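# Move beaker of vials between shelved lab benches

## Task

Carry the glass beaker holding vials from the shelved bench by the door and set it on the work top of the shelved bench by the window. Neither the beaker nor any vial may touch the floor, and neither may drop more than a few centimetres or be knocked hard, since broken glass fails the job. At the end the gripper must have released it and the robot must have backed away, with the beaker resting there on its own rather than held by the robot. The robot must stay upright and not end leaning.

## Robot and tools

Robot: a Hello Robot Stretch 4 with one arm. It has an omni-wheel base, a lift on a mast, an arm that telescopes straight forward, a wrist with yaw, pitch and roll, and a two-finger gripper. It stands about 1.6 m tall; the base rim lies within 0.23 m of the base origin.

Frames: the base frame sits on the floor under the base centre, x forward, y left, z up. hand_pose (the point between the open fingertips, link pinch) is reported in this frame and can be somewhat off. With all wrist joints at 0 the hand axes line up with the base axes. The odometry frame is where the base frame was when the scene began; base_odometry counts wheel rotation only, so slip shows up as travel. Heading is positive to the left, -3.142 to 3.142.

execute_actions: argument actions is a list holding one action, or empty to just read state and images. One action may contain base, joints, or both, plus optional pace and contact_limits; alternatively it contains only end_of_arm. Motions in one action start together. Argument cameras is a list of names (head_camera, head_left_camera, head_right_camera, wrist_camera, or all); omitted or null gives all, [] gives none.
- base: exactly one key, each a relative move from where the base last measured itself, not a pose. translate_m: metres straight ahead (positive) or back, -2 to 2. strafe_m: metres sideways, left positive, -2 to 2. rotate_rad: radians of turn in place, counter-clockwise (left) positive, -3.2 to 3.2.
- joints: a dictionary of absolute targets by joint name. lift_m 0 to 1.2 m; arm_m 0 to 0.55 m of extension; wrist_yaw_rad -1.134 to 4.276 (0 points forward, positive to the left, 3.14 folded back, above 3.4 the arm may block it); wrist_pitch_rad -1.117 to 4.259 (0 level, 1.57 pointing down); wrist_roll_rad -1.117 to 4.259 (0 keeps both fingers level, positive turns the gripper clockwise seen from behind); gripper_m -0.038 to 0.141, the fingertip gap in metres, negative meaning the tips press together. Targets beyond a joint range get clipped and reported; other bad values or unknown keys reject the whole call.
- pace: "slow", "default", "fast" or "max" (base roughly 0.1/0.3/0.4/0.6 m/s and 1/2/3/4 rad/s; a raised lift lowers these caps).
- contact_limits: only arm_m, 0 (lightest) to 0.75 (hardest), default 0.5; the arm halts when pushing past it.
- end_of_arm: "enable_torque" re-powers wrist or gripper motors that have shut off.
A joint or base left out of an action may still be driving toward an older target. If one call reports a stop, later motion calls in the same reply are skipped.

wait: seconds 0 to 10; sends nothing new and returns state and images. zoom_image: camera plus region [x0, y0, x1, y1] in image pixels from the top-left, at most 504 by 504, on the latest full image. read_manual: section "licences" only; no motion. finished_scene: scene is the current scene number; it ends the scene irreversibly, so only call it once the beaker rests on the target bench and the gripper has withdrawn.

Result lines: base_status and joint_status give how each motion ended: done, off_target (stopped short, may still push), contact_stop_at_<key> (blocked; that part goes slack), limit_stop_at_<name> (tilt over 6 degrees, own_body, and so on), time_out, torque_fault (wrist motor limp until enable_torque). on_its_own lists what was not commanded; its "held at" value is a target, not a position. joint_positions gives current joint values. lidar_m: 12 horizontal ranges in metres, 30-degree sectors starting straight ahead and going counter-clockwise (4th left, 7th behind, 10th right); "-" means nothing seen or closer than 0.25 m; glass and thin legs may be missed. wrist_depth_mm: a 7 by 7 grid of depths from the top-left, 100 to 2000 mm, glass omitted. turned_by_wheels vs turned_by_imu: a gap above about 0.1 rad means a collision or slip. base_tilt in degrees, forward and right positive. motor_effort: percent of maximum, peak in brackets; wheel values positive push a right turn. The pictures line names the cameras in image order.

Cameras: head_camera on the mast top looks forward and down (turn the base to look elsewhere); head_left_camera and head_right_camera are fisheyes beside it showing base and arm; wrist_camera looks along the fingers with the tips near the bottom of its image. Calibration values are given per camera and carry small errors.

Gripping: command a gap smaller than the object's width; going further below squeezes harder and pulls it in. The gap reading and done do not prove a grip; look for a clear shift in gripper_m effort. If fingertips catch on a surface, lift. To unfold at the start, one action with lift_m 0.4 and wrist_yaw_rad 0 works. Tilting the gripper up while rolled can trigger own-body stops.

Cautions: the beaker and vials are glass, so lower them gently, avoid knocks and never release above the surface. Do not drive or turn with over 1 kg held and arm_m above 0.2, especially at fast paces, and avoid sustained pushes with a raised gripper; both can tip the robot. A level gripper carrying over about 2 kg can fault the wrist. Loose items may be nudged occasionally, and the simulation keeps running while replies are composed.

Each tool is called after "Request:" as name(argument=value, ...), one argument or row to a line, values as JSON.

## Session

Request:
execute_actions(
  actions=[],
)

Scene clock: 0.00 s.
base_odometry: x=+0.000 y=+0.000 heading=+0.000 (m, m, rad; odometry frame)
turned_by_wheels: +0.000 (rad since the last result)
turned_by_imu: +0.000 (rad since the last result)
base_tilt: forward=+0.7 right=-0.3 (deg)
lidar_m: 1.76 1.83 1.16 1.09 1.14 1.53 1.40 1.47 1.66 1.57 1.75 1.86
base_status: not commanded
joint_positions: lift_m=+0.175 arm_m=-0.001 wrist_yaw_rad=+3.116 wrist_pitch_rad=+0.021 wrist_roll_rad=-0.010 gripper_m=+0.057
joint_status: not commanded
motor_effort: lift_m=+20 arm_m=+0 wrist_yaw_rad=+2 wrist_pitch_rad=-7 wrist_roll_rad=+1 gripper_m=-3 wheel_0=+0 wheel_1=+0 wheel_2=+0 (%)
hand_pose: x=-0.1165 y=+0.0948 z=+0.3473 quat_wxyz=(+0.013, -0.011, -0.005, +1.000) (m; base frame)
wrist_depth_mm: 233 201 - - - - - / - 146 257 - - - - / - 114 143 - - - - / - 116 142 - - - - / 142 140 259 - - - - / 206 - 1921 1537 1281 1464 1336 / 208 1160 931 960 854 842 917
pictures: head_camera, head_left_camera, head_right_camera, wrist_camera
Images, in order (width x height): head_camera 420x560, head_left_camera 420x672, head_right_camera 420x672, wrist_camera 616x392.

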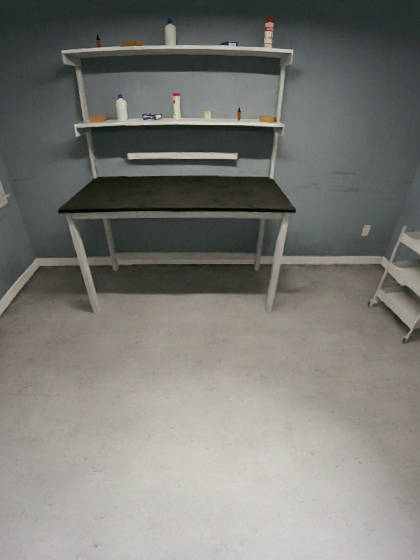

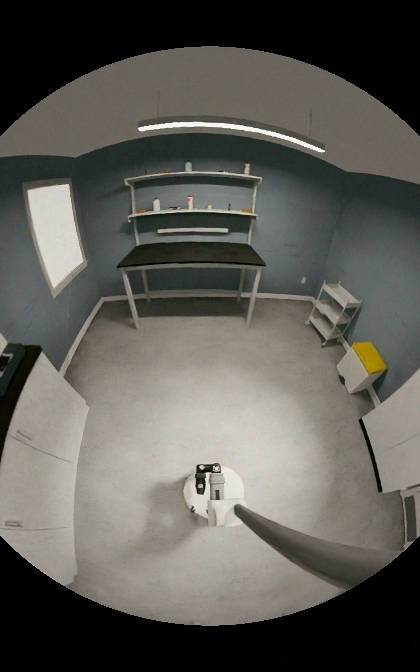

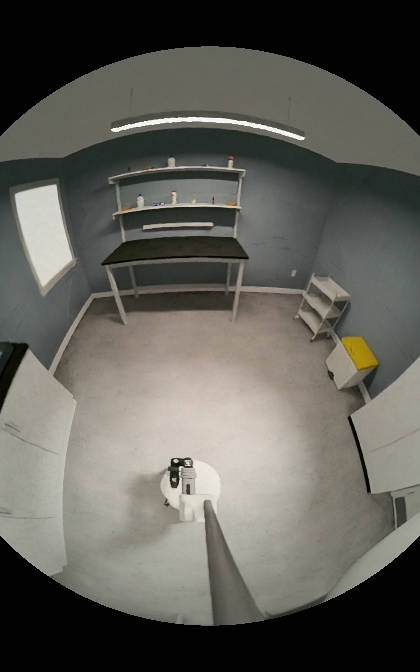

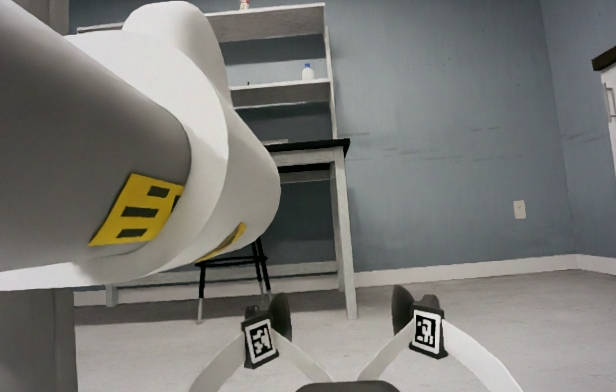

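Request:
execute_actions(
  actions=[
    {"base": {"rotate_rad": 3.14}, "pace":"fast"},
  ],
)

Scene clock: 3.73 s.
base_odometry: x=+0.000 y=+0.000 heading=+3.140 (m, m, rad; odometry frame)
turned_by_wheels: +3.140 (rad since the last result)
turned_by_imu: +3.209 (rad since the last result)
base_tilt: forward=+0.6 right=-0.3 (deg)
lidar_m: 1.40 1.44 1.65 1.55 1.77 1.84 1.87 1.85 1.14 1.10 1.14 1.52
base_status: done
joint_positions: lift_m=+0.175 arm_m=-0.001 wrist_yaw_rad=+3.116 wrist_pitch_rad=+0.021 wrist_roll_rad=-0.010 gripper_m=+0.057
joint_status: not commanded
motor_effort: lift_m=+21(20) arm_m=-1(1) wrist_yaw_rad=+2(2) wrist_pitch_rad=-7(5) wrist_roll_rad=+0(1) gripper_m=-3(4) wheel_0=-1(7) wheel_1=+0(8) wheel_2=+0(12) (%)
hand_pose: x=-0.1164 y=+0.0948 z=+0.3473 quat_wxyz=(+0.013, -0.011, -0.005, +1.000) (m; base frame)
wrist_depth_mm: 233 202 - - - - - / - 145 257 - - - - / - 114 143 - - - - / - 117 141 - - - - / 142 140 259 - - - - / 206 - 1808 1661 1308 1430 1366 / 208 1138 917 946 854 842 931
pictures: head_camera, head_left_camera, head_right_camera, wrist_camera
camera_calibration (this result's frames):
wrist_camera: T_world_to_cam=[[-0.0215053, 0.994087, -0.106436, -0.0435323], [-0.033153, -0.107111, -0.993694, 0.421406], [-0.999219, -0.0178411, 0.0352604, 0.0963296], [0, 0, 0, 1]] pos_world=[0.109289, 0.0901306, 0.410719]
Images, in order (width x height): head_camera 420x560, head_left_camera 420x672, head_right_camera 420x672, wrist_camera 616x392.

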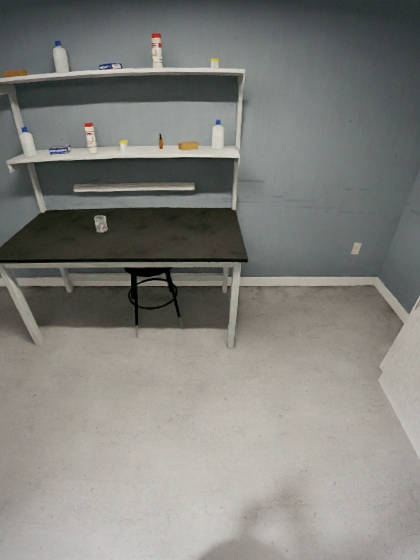

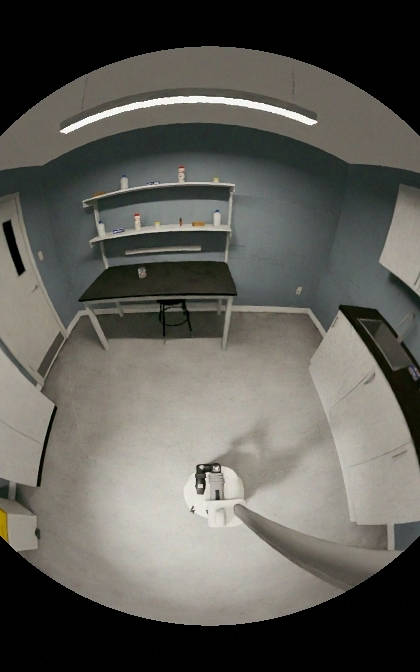

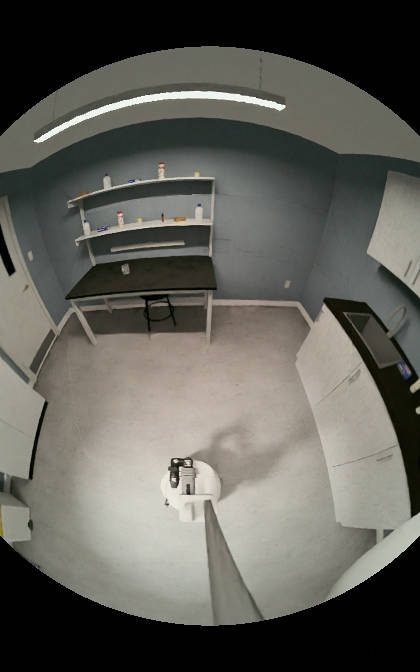

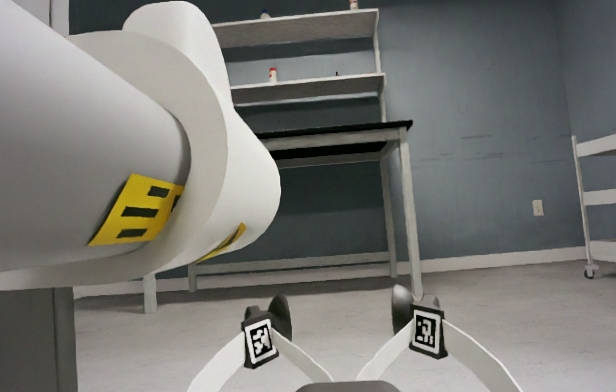

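Request:
zoom_image(
  camera="head_camera",
  region=[40, 180, 180, 280],
)

Region (40, 180, 180, 280) of head_camera's 420x560 image, scaled by 3.600, with more detail than that image has; it fills the top 360 rows of this view, and the rest is white.

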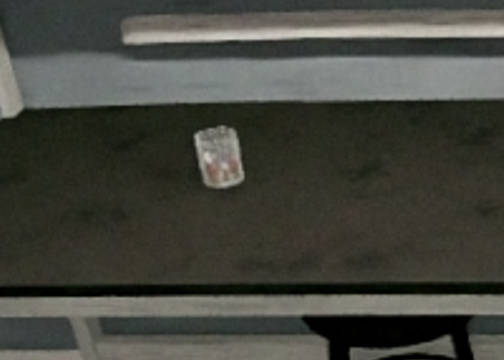

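Request:
execute_actions(
  actions=[
    {"base": {"strafe_m": 0.88}, "joints": {"lift_m": 0.66, "wrist_yaw_rad": 0, "gripper_m": 0.13}, "pace":"fast"},
  ],
)

Scene clock: 31.57 s.
base_odometry: x=-0.001 y=-0.880 heading=+3.140 (m, m, rad; odometry frame)
turned_by_wheels: +0.000 (rad since the last result)
turned_by_imu: +0.002 (rad since the last result)
base_tilt: forward=+0.7 right=-0.3 (deg)
lidar_m: 1.37 1.44 0.72 0.66 0.71 1.02 1.82 1.87 2.06 1.99 2.06 1.45
base_status: done
joint_positions: lift_m=+0.660 arm_m=-0.001 wrist_yaw_rad=+0.000 wrist_pitch_rad=+0.021 wrist_roll_rad=-0.010 gripper_m=+0.130
joint_status: all done
motor_effort: lift_m=+25(25) arm_m=+0(0) wrist_yaw_rad=+1(0) wrist_pitch_rad=-8(6) wrist_roll_rad=+2(1) gripper_m=-2(4) wheel_0=+1(11) wheel_1=-1(13) wheel_2=+0(5) (%)
hand_pose: x=+0.4581 y=-0.0873 z=+0.8317 quat_wxyz=(+1.000, -0.005, +0.011, +0.000) (m; base frame)
wrist_depth_mm: 1618 - - - 1983 1921 1863 / 1661 - - 1983 1921 1863 1808 / 1618 - 1863 1863 1808 1808 1863 / 1576 - 1921 1983 1808 1863 1756 / 1537 1863 1983 1576 1255 1160 1160 / 1537 1921 1808 1863 1863 201 1808 / 1464 1863 1138 1756 1255 1576 1756
pictures: head_camera, head_left_camera, head_right_camera, wrist_camera
camera_calibration (this result's frames):
wrist_camera: T_world_to_cam=[[0.0473739, -0.99319, -0.106436, -0.00365738], [0.0303504, 0.107938, -0.993694, 0.891999], [0.998416, 0.0438448, 0.0352572, -0.259638], [0, 0, 0, 1]] pos_world=[0.232327, -0.088529, 0.895139]
Images, in order (width x height): head_camera 420x560, head_left_camera 420x672, head_right_camera 420x672, wrist_camera 616x392.

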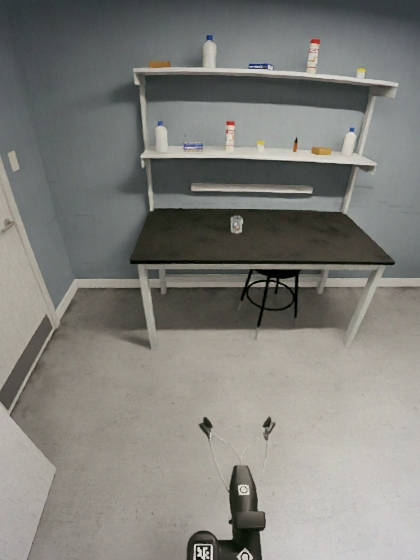

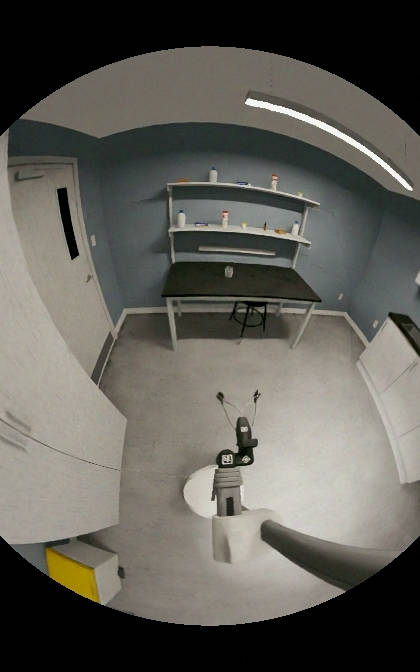

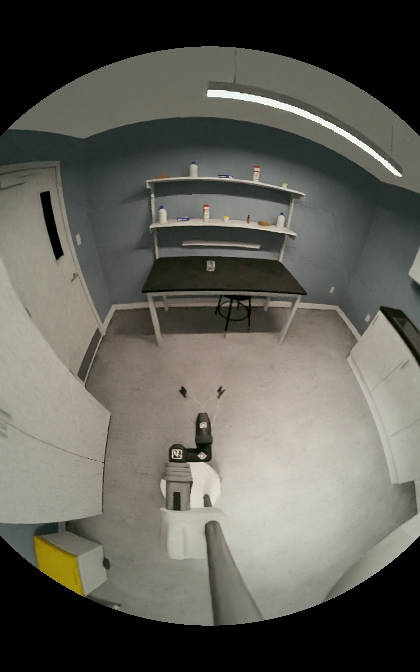

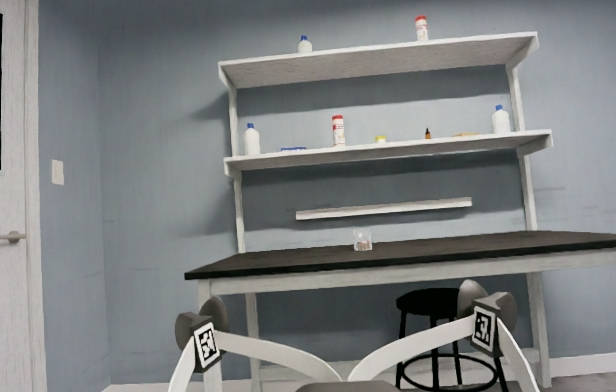

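Request:
execute_actions(
  actions=[
    {"base": {"translate_m": 0.85}, "pace":"fast"},
  ],
)

Scene clock: 47.13 s.
base_odometry: x=-0.851 y=-0.879 heading=+3.140 (m, m, rad; odometry frame)
turned_by_wheels: +0.000 (rad since the last result)
turned_by_imu: -0.002 (rad since the last result)
base_tilt: forward=+0.6 right=-0.3 (deg)
lidar_m: 0.53 0.54 1.21 1.14 0.78 0.96 2.53 2.86 2.07 1.98 0.80 0.55
base_status: done
joint_positions: lift_m=+0.660 arm_m=-0.001 wrist_yaw_rad=+0.000 wrist_pitch_rad=+0.021 wrist_roll_rad=-0.010 gripper_m=+0.130
joint_status: not commanded
motor_effort: lift_m=+25(25) arm_m=+0(0) wrist_yaw_rad=+1(1) wrist_pitch_rad=-6(6) wrist_roll_rad=+3(0) gripper_m=-2(2) wheel_0=+0(6) wheel_1=+1(8) wheel_2=+0(12) (%)
hand_pose: x=+0.4581 y=-0.0874 z=+0.8317 quat_wxyz=(+1.000, -0.005, +0.011, +0.000) (m; base frame)
wrist_depth_mm: 1138 1138 1138 1118 1098 1078 1060 / 1138 1060 904 878 917 866 917 / 1138 1118 1098 1078 1078 1078 1042 / 1118 1098 1098 1078 1060 1060 1042 / 1098 1078 1078 1078 1060 1042 946 / 1098 640 580 554 508 202 430 / 394 366 301 304 293 290 296
pictures: head_camera, head_left_camera, head_right_camera, wrist_camera
camera_calibration (this result's frames):
wrist_camera: T_world_to_cam=[[0.0470865, -0.993204, -0.106436, -0.00360839], [0.0303818, 0.107929, -0.993694, 0.891996], [0.998429, 0.0435559, 0.0352573, -0.25964], [0, 0, 0, 1]] pos_world=[0.232302, -0.0885472, 0.895142]
Images, in order (width x height): head_camera 420x560, head_left_camera 420x672, head_right_camera 420x672, wrist_camera 616x392.

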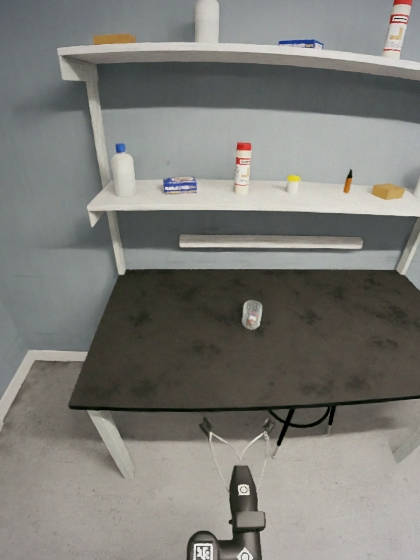

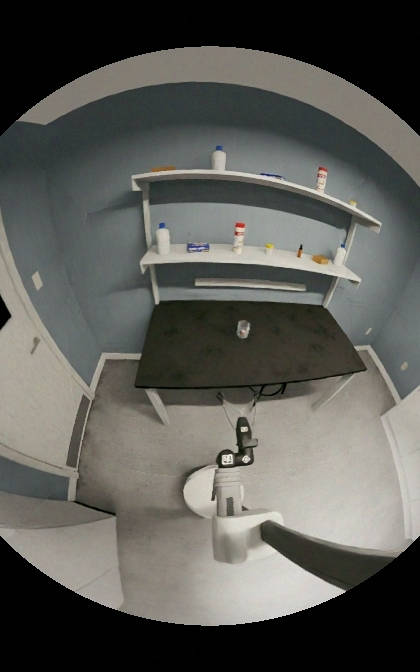

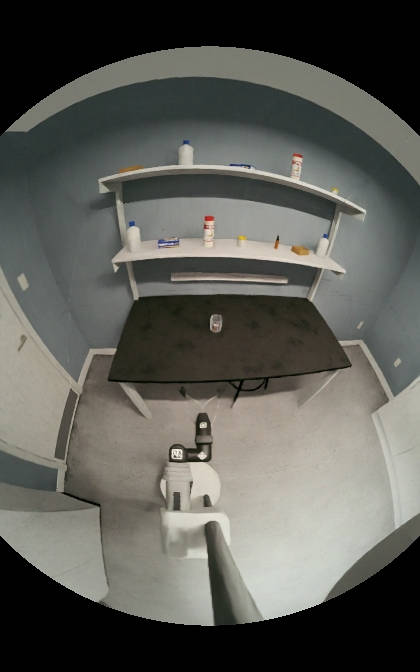

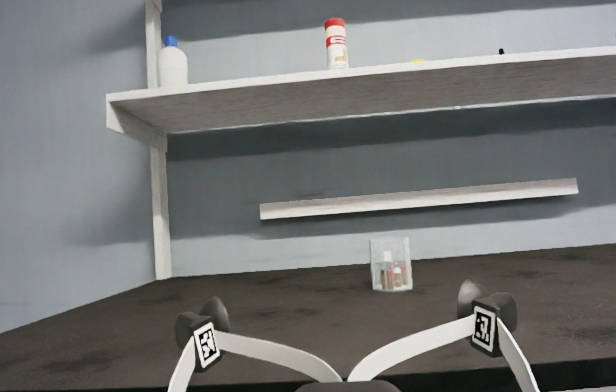

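Request:
zoom_image(
  camera="head_camera",
  region=[160, 280, 340, 520],
)

Region (160, 280, 340, 520) of head_camera's 420x560 image, scaled by 2.100, with more detail than that image has; it fills the left 378 columns of this view, and the rest is white.

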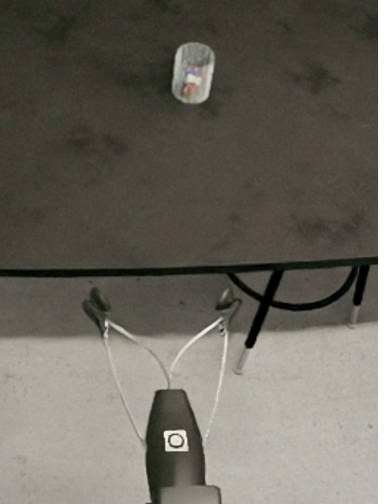

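Request:
execute_actions(
  actions=[
    {"base": {"strafe_m": -0.09}},
  ],
  cameras=["head_camera","wrist_camera"],
)

Scene clock: 75.23 s.
base_odometry: x=-0.851 y=-0.789 heading=+3.140 (m, m, rad; odometry frame)
turned_by_wheels: +0.000 (rad since the last result)
turned_by_imu: +0.001 (rad since the last result)
base_tilt: forward=+0.6 right=-0.4 (deg)
lidar_m: 0.53 0.55 1.29 1.16 0.83 1.10 2.77 2.85 1.98 1.87 0.77 0.56
base_status: done
joint_positions: lift_m=+0.660 arm_m=-0.001 wrist_yaw_rad=+0.000 wrist_pitch_rad=+0.021 wrist_roll_rad=-0.010 gripper_m=+0.130
joint_status: not commanded
motor_effort: lift_m=+25(25) arm_m=+0(0) wrist_yaw_rad=+1(1) wrist_pitch_rad=-5(7) wrist_roll_rad=+2(2) gripper_m=+0(0) wheel_0=+0(7) wheel_1=+0(8) wheel_2=-1(4) (%)
hand_pose: x=+0.4581 y=-0.0874 z=+0.8317 quat_wxyz=(+1.000, -0.005, +0.011, +0.000) (m; base frame)
wrist_depth_mm: 1182 1138 1118 1118 1098 1078 1060 / 1182 891 904 891 891 866 931 / 1138 1078 1098 1078 1060 1042 1042 / 1138 1098 1098 1078 1078 1078 1042 / 1118 1098 1078 1078 1060 1042 917 / 699 647 585 554 504 202 433 / 394 364 303 309 296 294 296
pictures: head_camera, wrist_camera
camera_calibration (this result's frames):
wrist_camera: T_world_to_cam=[[0.047054, -0.993206, -0.106436, -0.00360298], [0.0303854, 0.107928, -0.993694, 0.891995], [0.99843, 0.0435232, 0.0352574, -0.25964], [0, 0, 0, 1]] pos_world=[0.232299, -0.0885492, 0.895142]
Images, in order (width x height): head_camera 420x560, wrist_camera 616x392.

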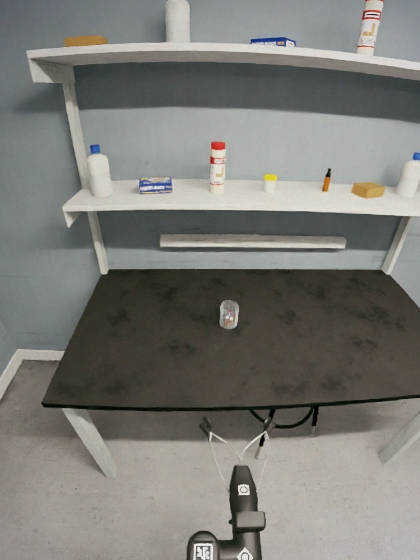

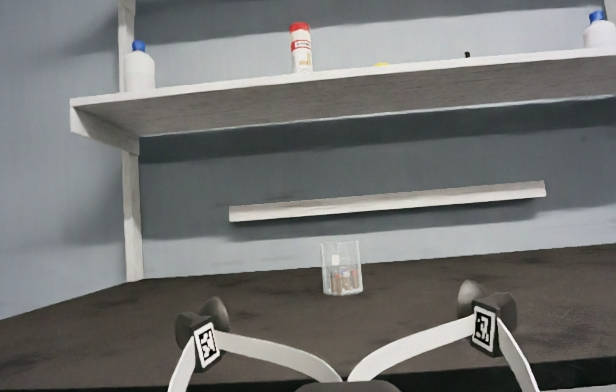

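Request:
execute_actions(
  actions=[
    {"joints": {"lift_m": 0.685, "wrist_pitch_rad": 0.2, "arm_m": 0.28}},
  ],
  cameras=["head_camera","wrist_camera"],
)

Scene clock: 98.97 s.
base_odometry: x=-0.851 y=-0.789 heading=+3.140 (m, m, rad; odometry frame)
turned_by_wheels: +0.000 (rad since the last result)
turned_by_imu: +0.001 (rad since the last result)
base_tilt: forward=+0.6 right=-0.2 (deg)
lidar_m: 0.54 0.55 1.29 1.19 0.84 1.08 2.76 2.84 1.99 1.87 0.79 0.56
base_status: not commanded
joint_positions: lift_m=+0.685 arm_m=+0.279 wrist_yaw_rad=+0.000 wrist_pitch_rad=+0.202 wrist_roll_rad=-0.010 gripper_m=+0.130
joint_status: all done
motor_effort: lift_m=+26(26) arm_m=+8(8) wrist_yaw_rad=+1(1) wrist_pitch_rad=-6(4) wrist_roll_rad=+2(1) gripper_m=+0(1) wheel_0=+0(0) wheel_1=+0(0) wheel_2=-1(1) (%)
hand_pose: x=+0.7322 y=-0.0874 z=+0.8049 quat_wxyz=(+0.995, -0.005, +0.101, +0.001) (m; base frame)
wrist_depth_mm: 683 723 768 759 759 741 759 / 778 788 778 778 759 768 750 / 809 809 798 778 778 778 768 / 820 809 809 809 798 788 778 / 715 640 585 525 484 455 430 / 394 375 353 342 322 202 291 / 282 266 227 235 214 213 229
pictures: head_camera, wrist_camera
camera_calibration (this result's frames):
wrist_camera: T_world_to_cam=[[0.0271474, -0.993207, -0.11315, 0.000623311], [-0.148803, 0.107916, -0.982961, 0.979569], [0.988494, 0.0435219, -0.144862, -0.380115], [0, 0, 0, 1]] pos_world=[0.521486, -0.0885486, 0.907884]
Images, in order (width x height): head_camera 420x560, wrist_camera 616x392.

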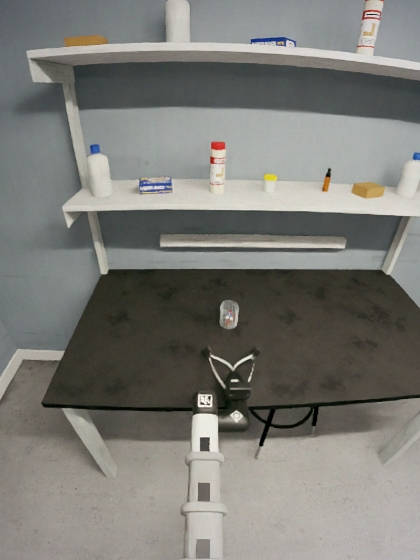

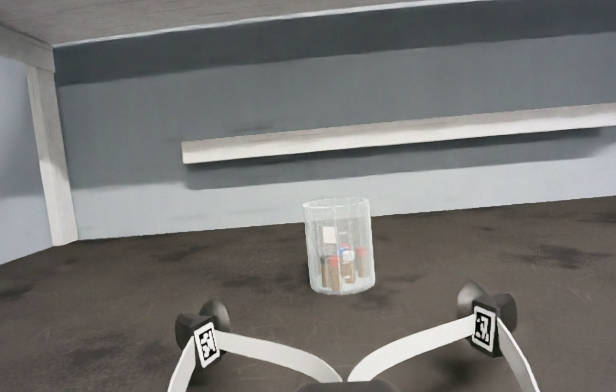

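Request:
execute_actions(
  actions=[
    {"joints": {"arm_m": 0.415}, "pace":"slow", "contact_limits": {"arm_m": 0.2}},
  ],
  cameras=["head_camera","wrist_camera"],
)

Scene clock: 107.00 s.
base_odometry: x=-0.851 y=-0.789 heading=+3.140 (m, m, rad; odometry frame)
turned_by_wheels: +0.000 (rad since the last result)
turned_by_imu: +0.002 (rad since the last result)
base_tilt: forward=+0.6 right=-0.3 (deg)
lidar_m: 0.53 0.55 1.32 1.17 0.85 1.07 2.75 2.84 2.00 1.87 0.80 0.57
base_status: not commanded
joint_positions: lift_m=+0.685 arm_m=+0.414 wrist_yaw_rad=+0.000 wrist_pitch_rad=+0.202 wrist_roll_rad=-0.010 gripper_m=+0.130
joint_status: all done
motor_effort: lift_m=+26(26) arm_m=+8(8) wrist_yaw_rad=+2(1) wrist_pitch_rad=-6(5) wrist_roll_rad=+0(0) gripper_m=+1(1) wheel_0=+0(0) wheel_1=+0(1) wheel_2=-1(1) (%)
contact_limits: arm_m 0.2
hand_pose: x=+0.8672 y=-0.0874 z=+0.8049 quat_wxyz=(+0.995, -0.005, +0.101, +0.001) (m; base frame)
wrist_depth_mm: 654 647 634 627 634 621 627 / 668 661 654 647 647 640 627 / 668 668 654 654 591 654 647 / 683 691 683 668 661 654 654 / 683 647 585 535 492 455 424 / 394 375 349 315 297 202 290 / 281 265 227 233 213 213 229
pictures: head_camera, wrist_camera
camera_calibration (this result's frames):
wrist_camera: T_world_to_cam=[[0.0271474, -0.993207, -0.11315, -0.00304109], [-0.148802, 0.107916, -0.982961, 0.999654], [0.988494, 0.0435219, -0.144862, -0.513542], [0, 0, 0, 1]] pos_world=[0.656467, -0.0885486, 0.907884]
Images, in order (width x height): head_camera 420x560, wrist_camera 616x392.

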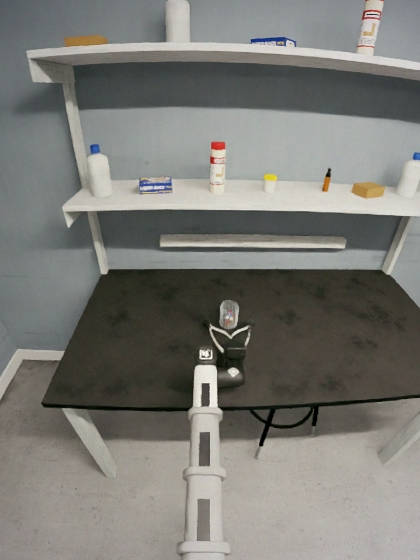

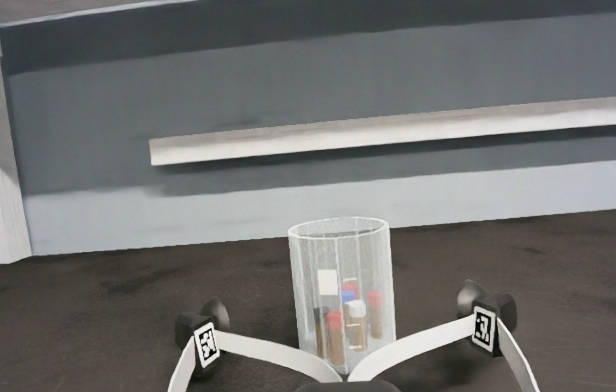

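Request:
execute_actions(
  actions=[
    {"joints": {"arm_m": 0.445, "lift_m": 0.673}, "pace":"slow", "contact_limits": {"arm_m": 0.2}},
  ],
  cameras=["wrist_camera"],
)

Scene clock: 113.80 s.
base_odometry: x=-0.851 y=-0.789 heading=+3.140 (m, m, rad; odometry frame)
turned_by_wheels: +0.000 (rad since the last result)
turned_by_imu: +0.001 (rad since the last result)
base_tilt: forward=+0.6 right=-0.3 (deg)
lidar_m: 0.55 0.55 1.30 1.15 0.85 1.08 2.76 2.87 2.00 1.86 0.80 0.56
base_status: not commanded
joint_positions: lift_m=+0.673 arm_m=+0.444 wrist_yaw_rad=+0.000 wrist_pitch_rad=+0.202 wrist_roll_rad=-0.010 gripper_m=+0.130
joint_status: all done
motor_effort: lift_m=+14(25) arm_m=+8(7) wrist_yaw_rad=+2(2) wrist_pitch_rad=-7(5) wrist_roll_rad=+2(0) gripper_m=-2(1) wheel_0=+0(0) wheel_1=+0(0) wheel_2=-2(1) (%)
contact_limits: arm_m 0.2
hand_pose: x=+0.8972 y=-0.0874 z=+0.7938 quat_wxyz=(+0.995, -0.005, +0.101, +0.001) (m; base frame)
wrist_depth_mm: 621 615 615 609 603 597 597 / 627 621 621 615 609 603 597 / 640 640 574 559 621 615 615 / 661 647 647 634 634 621 615 / 661 580 539 500 452 418 394 / 364 345 322 294 277 201 267 / 259 245 208 206 197 196 211
pictures: wrist_camera
camera_calibration (this result's frames):
wrist_camera: T_world_to_cam=[[0.027147, -0.993207, -0.11315, -0.00510876], [-0.148802, 0.107916, -0.982961, 0.99323], [0.988494, 0.0435214, -0.144862, -0.544805], [0, 0, 0, 1]] pos_world=[0.68647, -0.0885487, 0.896806]
Images, in order (width x height): wrist_camera 616x392.

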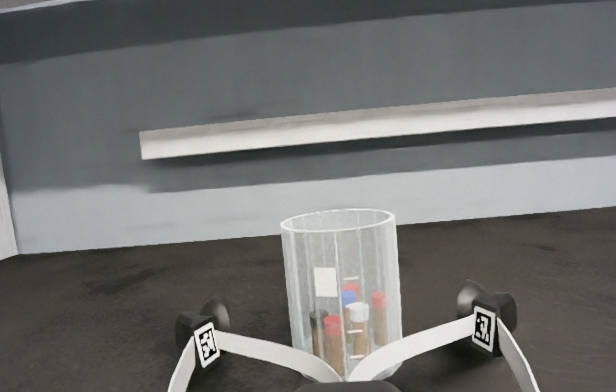

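Request:
execute_actions(
  actions=[
    {"joints": {"gripper_m": 0.035}, "pace":"slow"},
  ],
  cameras=["wrist_camera"],
)

Scene clock: 120.33 s.
base_odometry: x=-0.851 y=-0.789 heading=+3.140 (m, m, rad; odometry frame)
turned_by_wheels: +0.000 (rad since the last result)
turned_by_imu: +0.002 (rad since the last result)
base_tilt: forward=+0.7 right=-0.3 (deg)
lidar_m: 0.54 0.53 1.31 1.17 0.85 1.09 2.76 2.86 1.99 1.87 0.81 0.57
base_status: not commanded
joint_positions: lift_m=+0.673 arm_m=+0.444 wrist_yaw_rad=+0.000 wrist_pitch_rad=+0.203 wrist_roll_rad=-0.010 gripper_m=+0.035
joint_status: all done
motor_effort: lift_m=+14(14) arm_m=+8(8) wrist_yaw_rad=+2(2) wrist_pitch_rad=-8(7) wrist_roll_rad=+0(1) gripper_m=-18(25) wheel_0=+0(0) wheel_1=+0(0) wheel_2=-2(1) (%)
hand_pose: x=+0.8971 y=-0.0874 z=+0.7936 quat_wxyz=(+0.995, -0.005, +0.101, +0.001) (m; base frame)
wrist_depth_mm: 627 615 603 603 603 603 597 / 634 627 627 615 609 603 603 / 640 640 585 569 615 615 615 / 661 647 640 634 634 627 627 / 640 580 535 492 449 415 389 / 362 342 327 236 213 276 266 / 257 243 182 208 200 171 209
pictures: wrist_camera
camera_calibration (this result's frames):
wrist_camera: T_world_to_cam=[[0.0270518, -0.993207, -0.113173, -0.00503113], [-0.149632, 0.107916, -0.982835, 0.993632], [0.988372, 0.0435218, -0.145696, -0.544019], [0, 0, 0, 1]] pos_world=[0.686508, -0.0885486, 0.896745]
Images, in order (width x height): wrist_camera 616x392.

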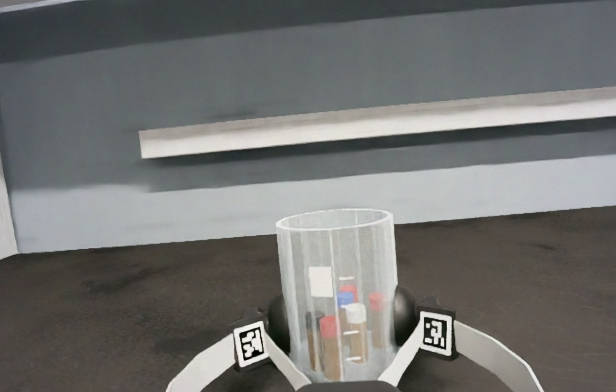

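Request:
execute_actions(
  actions=[
    {"joints": {"lift_m": 0.74}, "pace":"slow"},
  ],
  cameras=["wrist_camera", "head_camera"],
)

Scene clock: 123.50 s.
base_odometry: x=-0.851 y=-0.789 heading=+3.140 (m, m, rad; odometry frame)
turned_by_wheels: +0.000 (rad since the last result)
turned_by_imu: +0.001 (rad since the last result)
base_tilt: forward=+0.6 right=-0.3 (deg)
lidar_m: 0.54 0.55 1.30 1.16 0.85 1.08 2.76 2.83 2.00 1.88 0.80 0.57
base_status: not commanded
joint_positions: lift_m=+0.739 arm_m=+0.444 wrist_yaw_rad=+0.000 wrist_pitch_rad=+0.203 wrist_roll_rad=-0.010 gripper_m=+0.035
joint_status: all done
motor_effort: lift_m=+26(28) arm_m=+8(8) wrist_yaw_rad=+3(1) wrist_pitch_rad=-9(10) wrist_roll_rad=+0(1) gripper_m=-20(19) wheel_0=+0(1) wheel_1=+0(0) wheel_2=-2(2) (%)
hand_pose: x=+0.8971 y=-0.0874 z=+0.8594 quat_wxyz=(+0.995, -0.005, +0.102, +0.001) (m; base frame)
wrist_depth_mm: 574 615 609 603 603 597 591 / 627 634 621 615 621 603 603 / 647 640 634 627 621 559 609 / 654 654 640 640 640 627 627 / 661 661 654 647 640 627 585 / 539 512 484 235 213 415 399 / 389 366 182 210 229 170 307
pictures: head_camera, wrist_camera
camera_calibration (this result's frames):
wrist_camera: T_world_to_cam=[[0.0269911, -0.993207, -0.113187, 0.00249191], [-0.150161, 0.107915, -0.982754, 1.05878], [0.988293, 0.0435219, -0.146228, -0.533865], [0, 0, 0, 1]] pos_world=[0.686535, -0.0885486, 0.962734]
Images, in order (width x height): head_camera 420x560, wrist_camera 616x392.

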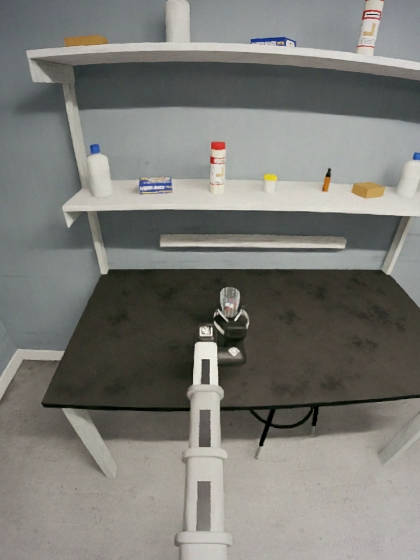

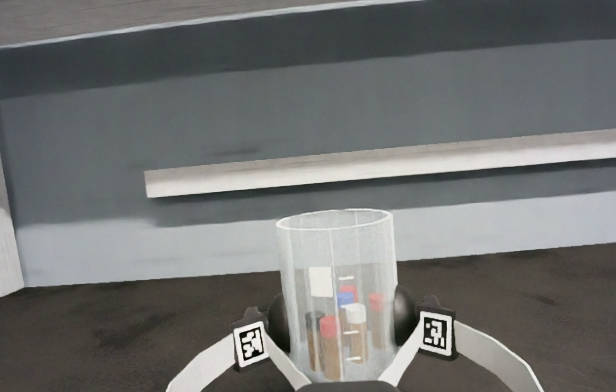

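Request:
execute_actions(
  actions=[
    {"joints": {"arm_m": 0.1}},
  ],
  cameras=["wrist_camera"],
)

Scene clock: 155.80 s.
base_odometry: x=-0.851 y=-0.789 heading=+3.140 (m, m, rad; odometry frame)
turned_by_wheels: +0.000 (rad since the last result)
turned_by_imu: +0.001 (rad since the last result)
base_tilt: forward=+0.6 right=-0.2 (deg)
lidar_m: 0.53 0.57 1.31 1.17 0.85 1.10 2.75 2.86 1.99 1.87 0.82 0.56
base_status: not commanded
joint_positions: lift_m=+0.739 arm_m=+0.101 wrist_yaw_rad=+0.000 wrist_pitch_rad=+0.204 wrist_roll_rad=-0.010 gripper_m=+0.035
joint_status: all done
motor_effort: lift_m=+26(26) arm_m=-8(8) wrist_yaw_rad=+2(1) wrist_pitch_rad=-10(10) wrist_roll_rad=+1(0) gripper_m=-19(18) wheel_0=-1(1) wheel_1=+0(0) wheel_2=-2(1) (%)
hand_pose: x=+0.5548 y=-0.0874 z=+0.8593 quat_wxyz=(+0.995, -0.005, +0.102, +0.000) (m; base frame)
wrist_depth_mm: 831 715 707 691 723 759 854 / 778 946 946 960 931 917 931 / 991 976 976 960 946 946 931 / 991 991 991 976 976 960 931 / 1025 891 798 741 676 627 585 / 544 517 488 236 213 415 402 / 389 370 182 209 229 171 309
pictures: wrist_camera
camera_calibration (this result's frames):
wrist_camera: T_world_to_cam=[[0.0267953, -0.993211, -0.113199, 0.0117947], [-0.150567, 0.107938, -0.98269, 1.00743], [0.988237, 0.0433755, -0.146653, -0.19518], [0, 0, 0, 1]] pos_world=[0.344254, -0.0885593, 0.962703]
Images, in order (width x height): wrist_camera 616x392.

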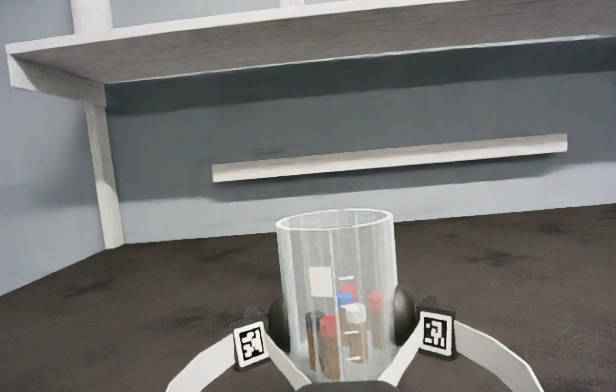

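Request:
execute_actions(
  actions=[
    {"base": {"rotate_rad": -2.67}},
  ],
)

Scene clock: 165.23 s.
base_odometry: x=-0.851 y=-0.789 heading=+0.470 (m, m, rad; odometry frame)
turned_by_wheels: -2.670 (rad since the last result)
turned_by_imu: -2.726 (rad since the last result)
base_tilt: forward=+0.7 right=-0.2 (deg)
lidar_m: 2.68 2.01 1.86 0.85 0.55 0.53 0.55 0.73 1.22 0.85 1.06 2.40
base_status: done
joint_positions: lift_m=+0.740 arm_m=+0.101 wrist_yaw_rad=+0.000 wrist_pitch_rad=+0.204 wrist_roll_rad=-0.010 gripper_m=+0.035
joint_status: not commanded
motor_effort: lift_m=+26(26) arm_m=-7(8) wrist_yaw_rad=+2(0) wrist_pitch_rad=-10(10) wrist_roll_rad=+2(2) gripper_m=-18(20) wheel_0=-1(5) wheel_1=-1(8) wheel_2=+0(5) (%)
hand_pose: x=+0.5548 y=-0.0874 z=+0.8595 quat_wxyz=(+0.995, -0.005, +0.102, +0.000) (m; base frame)
wrist_depth_mm: 1756 - - - - - - / 1808 - - - - - - / - - - - - - - / 1708 - - - - - - / 1537 - - - - - - / 1576 1921 - 236 212 - 1921 / 1576 1756 182 209 229 171 1464
pictures: head_camera, head_left_camera, head_right_camera, wrist_camera
camera_calibration (this result's frames):
wrist_camera: T_world_to_cam=[[0.0268005, -0.993211, -0.113195, 0.0118021], [-0.150418, 0.107939, -0.982712, 1.00752], [0.988259, 0.0433638, -0.146504, -0.195302], [0, 0, 0, 1]] pos_world=[0.344242, -0.0885601, 0.962826]
Images, in order (width x height): head_camera 420x560, head_left_camera 420x672, head_right_camera 420x672, wrist_camera 616x392.

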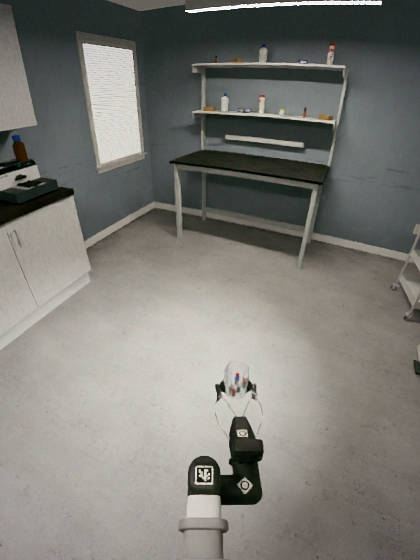

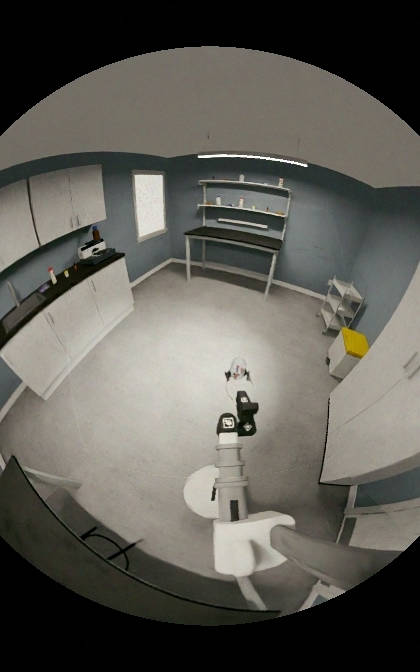

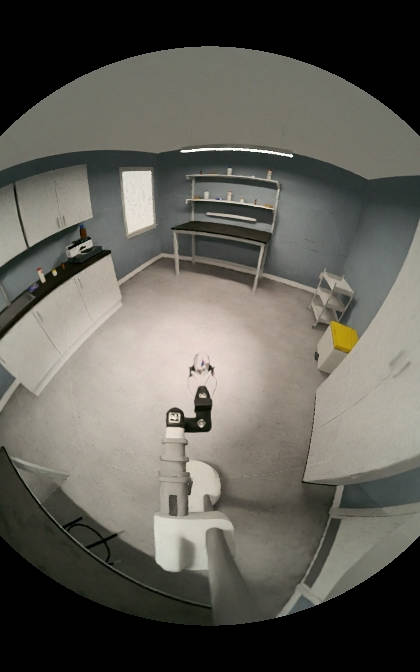

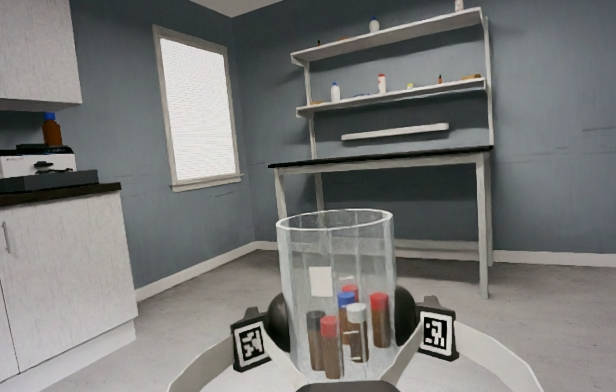

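Request:
execute_actions(
  actions=[
    {"base": {"translate_m": 2.0}, "joints": {"lift_m": 0.9}},
  ],
  cameras=["head_camera"],
)

Scene clock: 186.13 s.
base_odometry: x=+0.932 y=+0.117 heading=+0.470 (m, m, rad; odometry frame)
turned_by_wheels: +0.000 (rad since the last result)
turned_by_imu: -0.007 (rad since the last result)
base_tilt: forward=+0.7 right=-0.2 (deg)
lidar_m: 0.82 1.06 1.53 1.07 1.37 2.36 2.55 1.78 1.70 1.72 0.86 0.80
base_status: done
joint_positions: lift_m=+0.900 arm_m=+0.101 wrist_yaw_rad=+0.000 wrist_pitch_rad=+0.204 wrist_roll_rad=-0.010 gripper_m=+0.035
joint_status: all done
motor_effort: lift_m=+25(26) arm_m=-8(8) wrist_yaw_rad=+3(1) wrist_pitch_rad=-9(12) wrist_roll_rad=+2(0) gripper_m=-17(19) wheel_0=+0(5) wheel_1=+0(7) wheel_2=+0(9) (%)
hand_pose: x=+0.5547 y=-0.0874 z=+1.0194 quat_wxyz=(+0.995, -0.005, +0.102, +0.000) (m; base frame)
wrist_depth_mm: 1430 1661 1499 1308 1160 917 820 / 1397 1708 1576 1281 1182 1098 991 / 1397 1756 1618 1397 1205 1098 991 / 1366 1708 1661 1336 1229 1078 1008 / 1336 1576 842 778 707 647 621 / 1397 1499 691 236 213 452 415 / 1366 1576 182 209 229 171 445
pictures: head_camera
Images, in order (width x height): head_camera 420x560.

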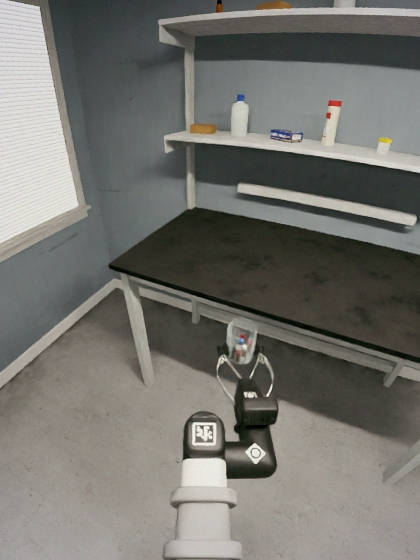

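Request:
execute_actions(
  actions=[
    {"base": {"rotate_rad": -0.47}},
  ],
)

Scene clock: 188.53 s.
base_odometry: x=+0.932 y=+0.117 heading=+0.000 (m, m, rad; odometry frame)
turned_by_wheels: -0.470 (rad since the last result)
turned_by_imu: -0.479 (rad since the last result)
base_tilt: forward=+0.7 right=-0.3 (deg)
lidar_m: 0.79 0.84 1.12 1.23 1.06 1.42 2.39 2.45 1.78 1.68 1.71 0.84
base_status: done
joint_positions: lift_m=+0.900 arm_m=+0.101 wrist_yaw_rad=+0.000 wrist_pitch_rad=+0.204 wrist_roll_rad=-0.010 gripper_m=+0.035
joint_status: not commanded
motor_effort: lift_m=+25(26) arm_m=-8(8) wrist_yaw_rad=+3(3) wrist_pitch_rad=-11(12) wrist_roll_rad=+1(0) gripper_m=-17(20) wheel_0=+0(6) wheel_1=-1(6) wheel_2=+1(6) (%)
hand_pose: x=+0.5547 y=-0.0875 z=+1.0194 quat_wxyz=(+0.995, -0.005, +0.102, +0.000) (m; base frame)
wrist_depth_mm: 1205 1205 1205 1229 1182 1182 1182 / 1138 1078 1138 1160 1205 1229 1205 / 1229 1229 1229 1229 1229 1229 1229 / 1255 1255 1281 1255 1255 1182 1205 / 991 904 842 768 715 661 609 / 569 539 521 488 213 492 521 / 559 1255 182 210 229 171 1281
pictures: head_camera, head_left_camera, head_right_camera, wrist_camera
camera_calibration (this result's frames):
wrist_camera: T_world_to_cam=[[0.0266275, -0.993216, -0.113194, 0.0299552], [-0.150379, 0.107966, -0.982715, 1.16469], [0.98827, 0.0431893, -0.146484, -0.171855], [0, 0, 0, 1]] pos_world=[0.344187, -0.0885728, 1.12278]
Images, in order (width x height): head_camera 420x560, head_left_camera 420x672, head_right_camera 420x672, wrist_camera 616x392.

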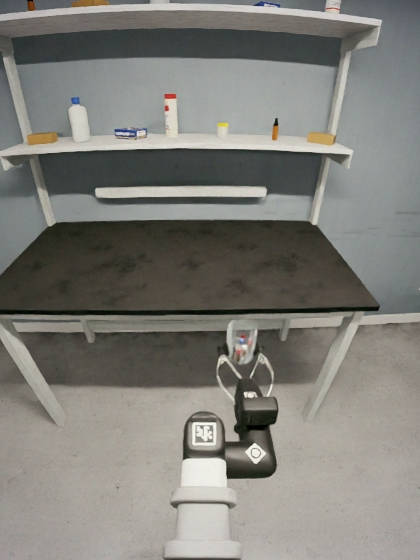

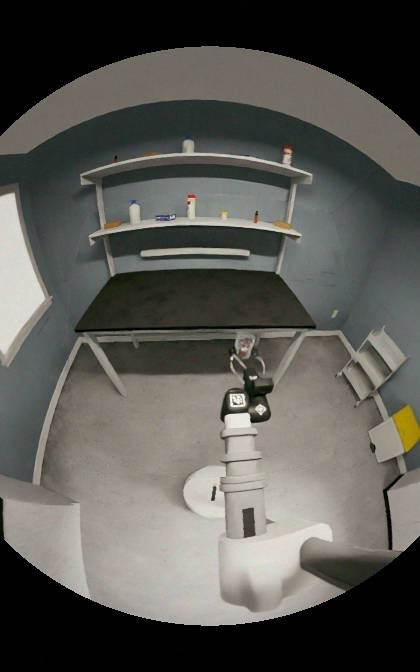

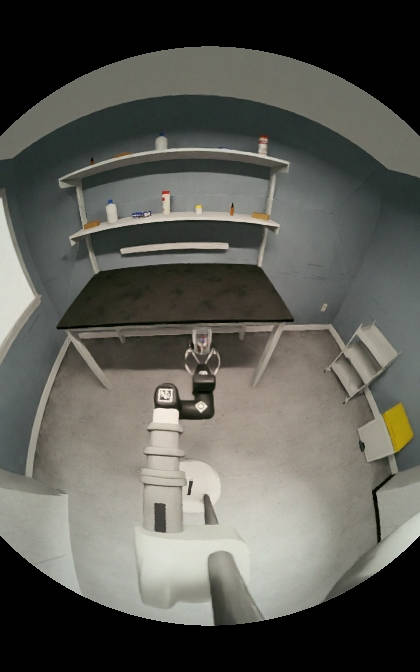

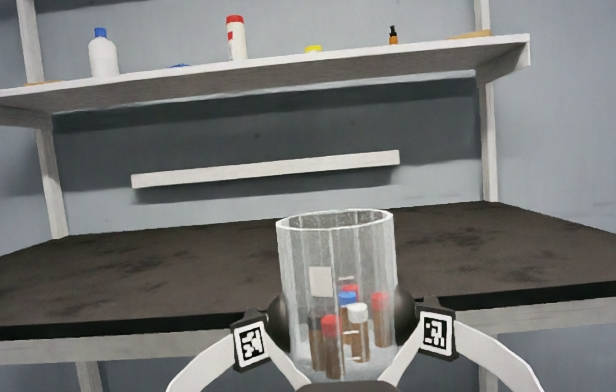

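Request:
execute_actions(
  actions=[
    {"base": {"translate_m": 0.25}, "joints": {"arm_m": 0.45}},
  ],
  cameras=["head_camera","wrist_camera"],
)

Scene clock: 204.00 s.
base_odometry: x=+1.182 y=+0.117 heading=+0.000 (m, m, rad; odometry frame)
turned_by_wheels: +0.000 (rad since the last result)
turned_by_imu: +0.000 (rad since the last result)
base_tilt: forward=+0.7 right=-0.3 (deg)
lidar_m: 0.56 0.58 0.80 1.65 1.16 1.47 2.84 2.76 1.86 1.66 0.85 0.59
base_status: done
joint_positions: lift_m=+0.900 arm_m=+0.449 wrist_yaw_rad=+0.000 wrist_pitch_rad=+0.204 wrist_roll_rad=-0.010 gripper_m=+0.035
joint_status: all done
motor_effort: lift_m=+25(26) arm_m=+7(9) wrist_yaw_rad=+1(5) wrist_pitch_rad=-12(12) wrist_roll_rad=+1(1) gripper_m=-19(18) wheel_0=+0(5) wheel_1=+2(5) wheel_2=+0(8) (%)
hand_pose: x=+0.9021 y=-0.0874 z=+1.0194 quat_wxyz=(+0.995, -0.005, +0.102, +0.001) (m; base frame)
wrist_depth_mm: 569 580 647 640 640 640 634 / 661 661 661 647 654 654 654 / 676 668 668 661 668 661 661 / 654 691 683 683 683 668 668 / 707 699 699 683 683 676 615 / 559 530 508 236 213 427 415 / 404 382 182 211 229 170 320
pictures: head_camera, wrist_camera
camera_calibration (this result's frames):
wrist_camera: T_world_to_cam=[[0.0270873, -0.993204, -0.113192, 0.0204187], [-0.150367, 0.107897, -0.982725, 1.21693], [0.988259, 0.0436398, -0.146423, -0.515215], [0, 0, 0, 1]] pos_world=[0.6916, -0.08854, 1.12278]
Images, in order (width x height): head_camera 420x560, wrist_camera 616x392.

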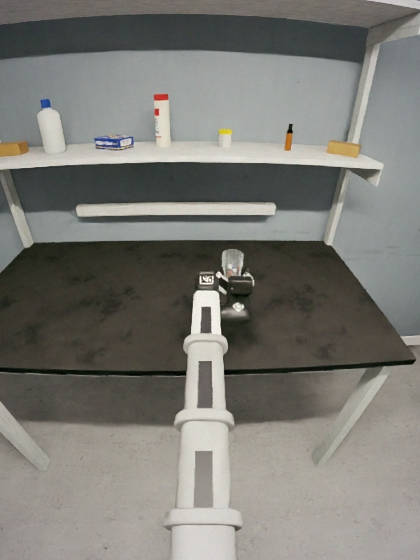

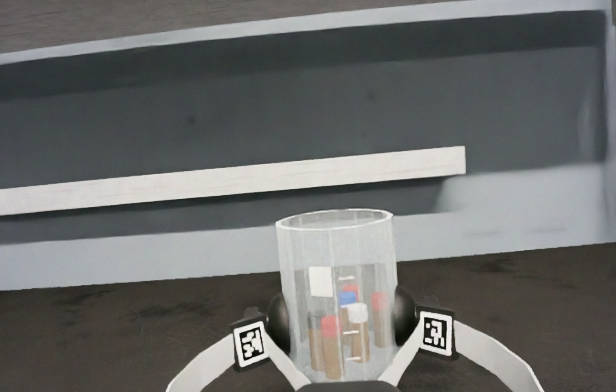

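Request:
execute_actions(
  actions=[
    {"joints": {"lift_m": 0.845}, "pace":"slow"},
  ],
  cameras=["wrist_camera"],
)

Scene clock: 210.50 s.
base_odometry: x=+1.182 y=+0.117 heading=+0.000 (m, m, rad; odometry frame)
turned_by_wheels: +0.000 (rad since the last result)
turned_by_imu: +0.001 (rad since the last result)
base_tilt: forward=+0.6 right=-0.3 (deg)
lidar_m: 0.55 0.59 0.78 1.65 1.15 1.44 2.83 2.77 1.87 1.64 0.85 0.59
base_status: not commanded
joint_positions: lift_m=+0.845 arm_m=+0.449 wrist_yaw_rad=+0.000 wrist_pitch_rad=+0.204 wrist_roll_rad=-0.010 gripper_m=+0.035
joint_status: all done
motor_effort: lift_m=+15(25) arm_m=+7(8) wrist_yaw_rad=+1(2) wrist_pitch_rad=-9(11) wrist_roll_rad=+1(1) gripper_m=-19(20) wheel_0=+1(0) wheel_1=+1(1) wheel_2=+0(0) (%)
hand_pose: x=+0.9021 y=-0.0874 z=+0.9653 quat_wxyz=(+0.995, -0.005, +0.102, +0.001) (m; base frame)
wrist_depth_mm: 647 654 647 654 647 640 634 / 661 661 654 654 654 654 654 / 683 668 603 585 668 661 668 / 699 691 683 683 683 676 661 / 707 699 615 564 517 477 445 / 413 392 373 237 213 314 309 / 297 279 182 210 221 171 239
pictures: wrist_camera
camera_calibration (this result's frames):
wrist_camera: T_world_to_cam=[[0.0270873, -0.993204, -0.113193, 0.0142916], [-0.150368, 0.107897, -0.982725, 1.16374], [0.988259, 0.0436399, -0.146423, -0.523144], [0, 0, 0, 1]] pos_world=[0.691603, -0.08854, 1.06865]
Images, in order (width x height): wrist_camera 616x392.

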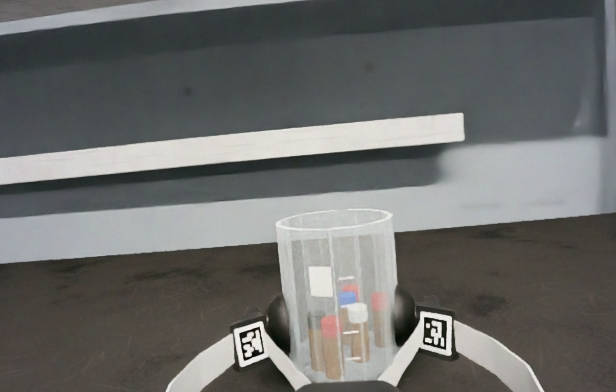

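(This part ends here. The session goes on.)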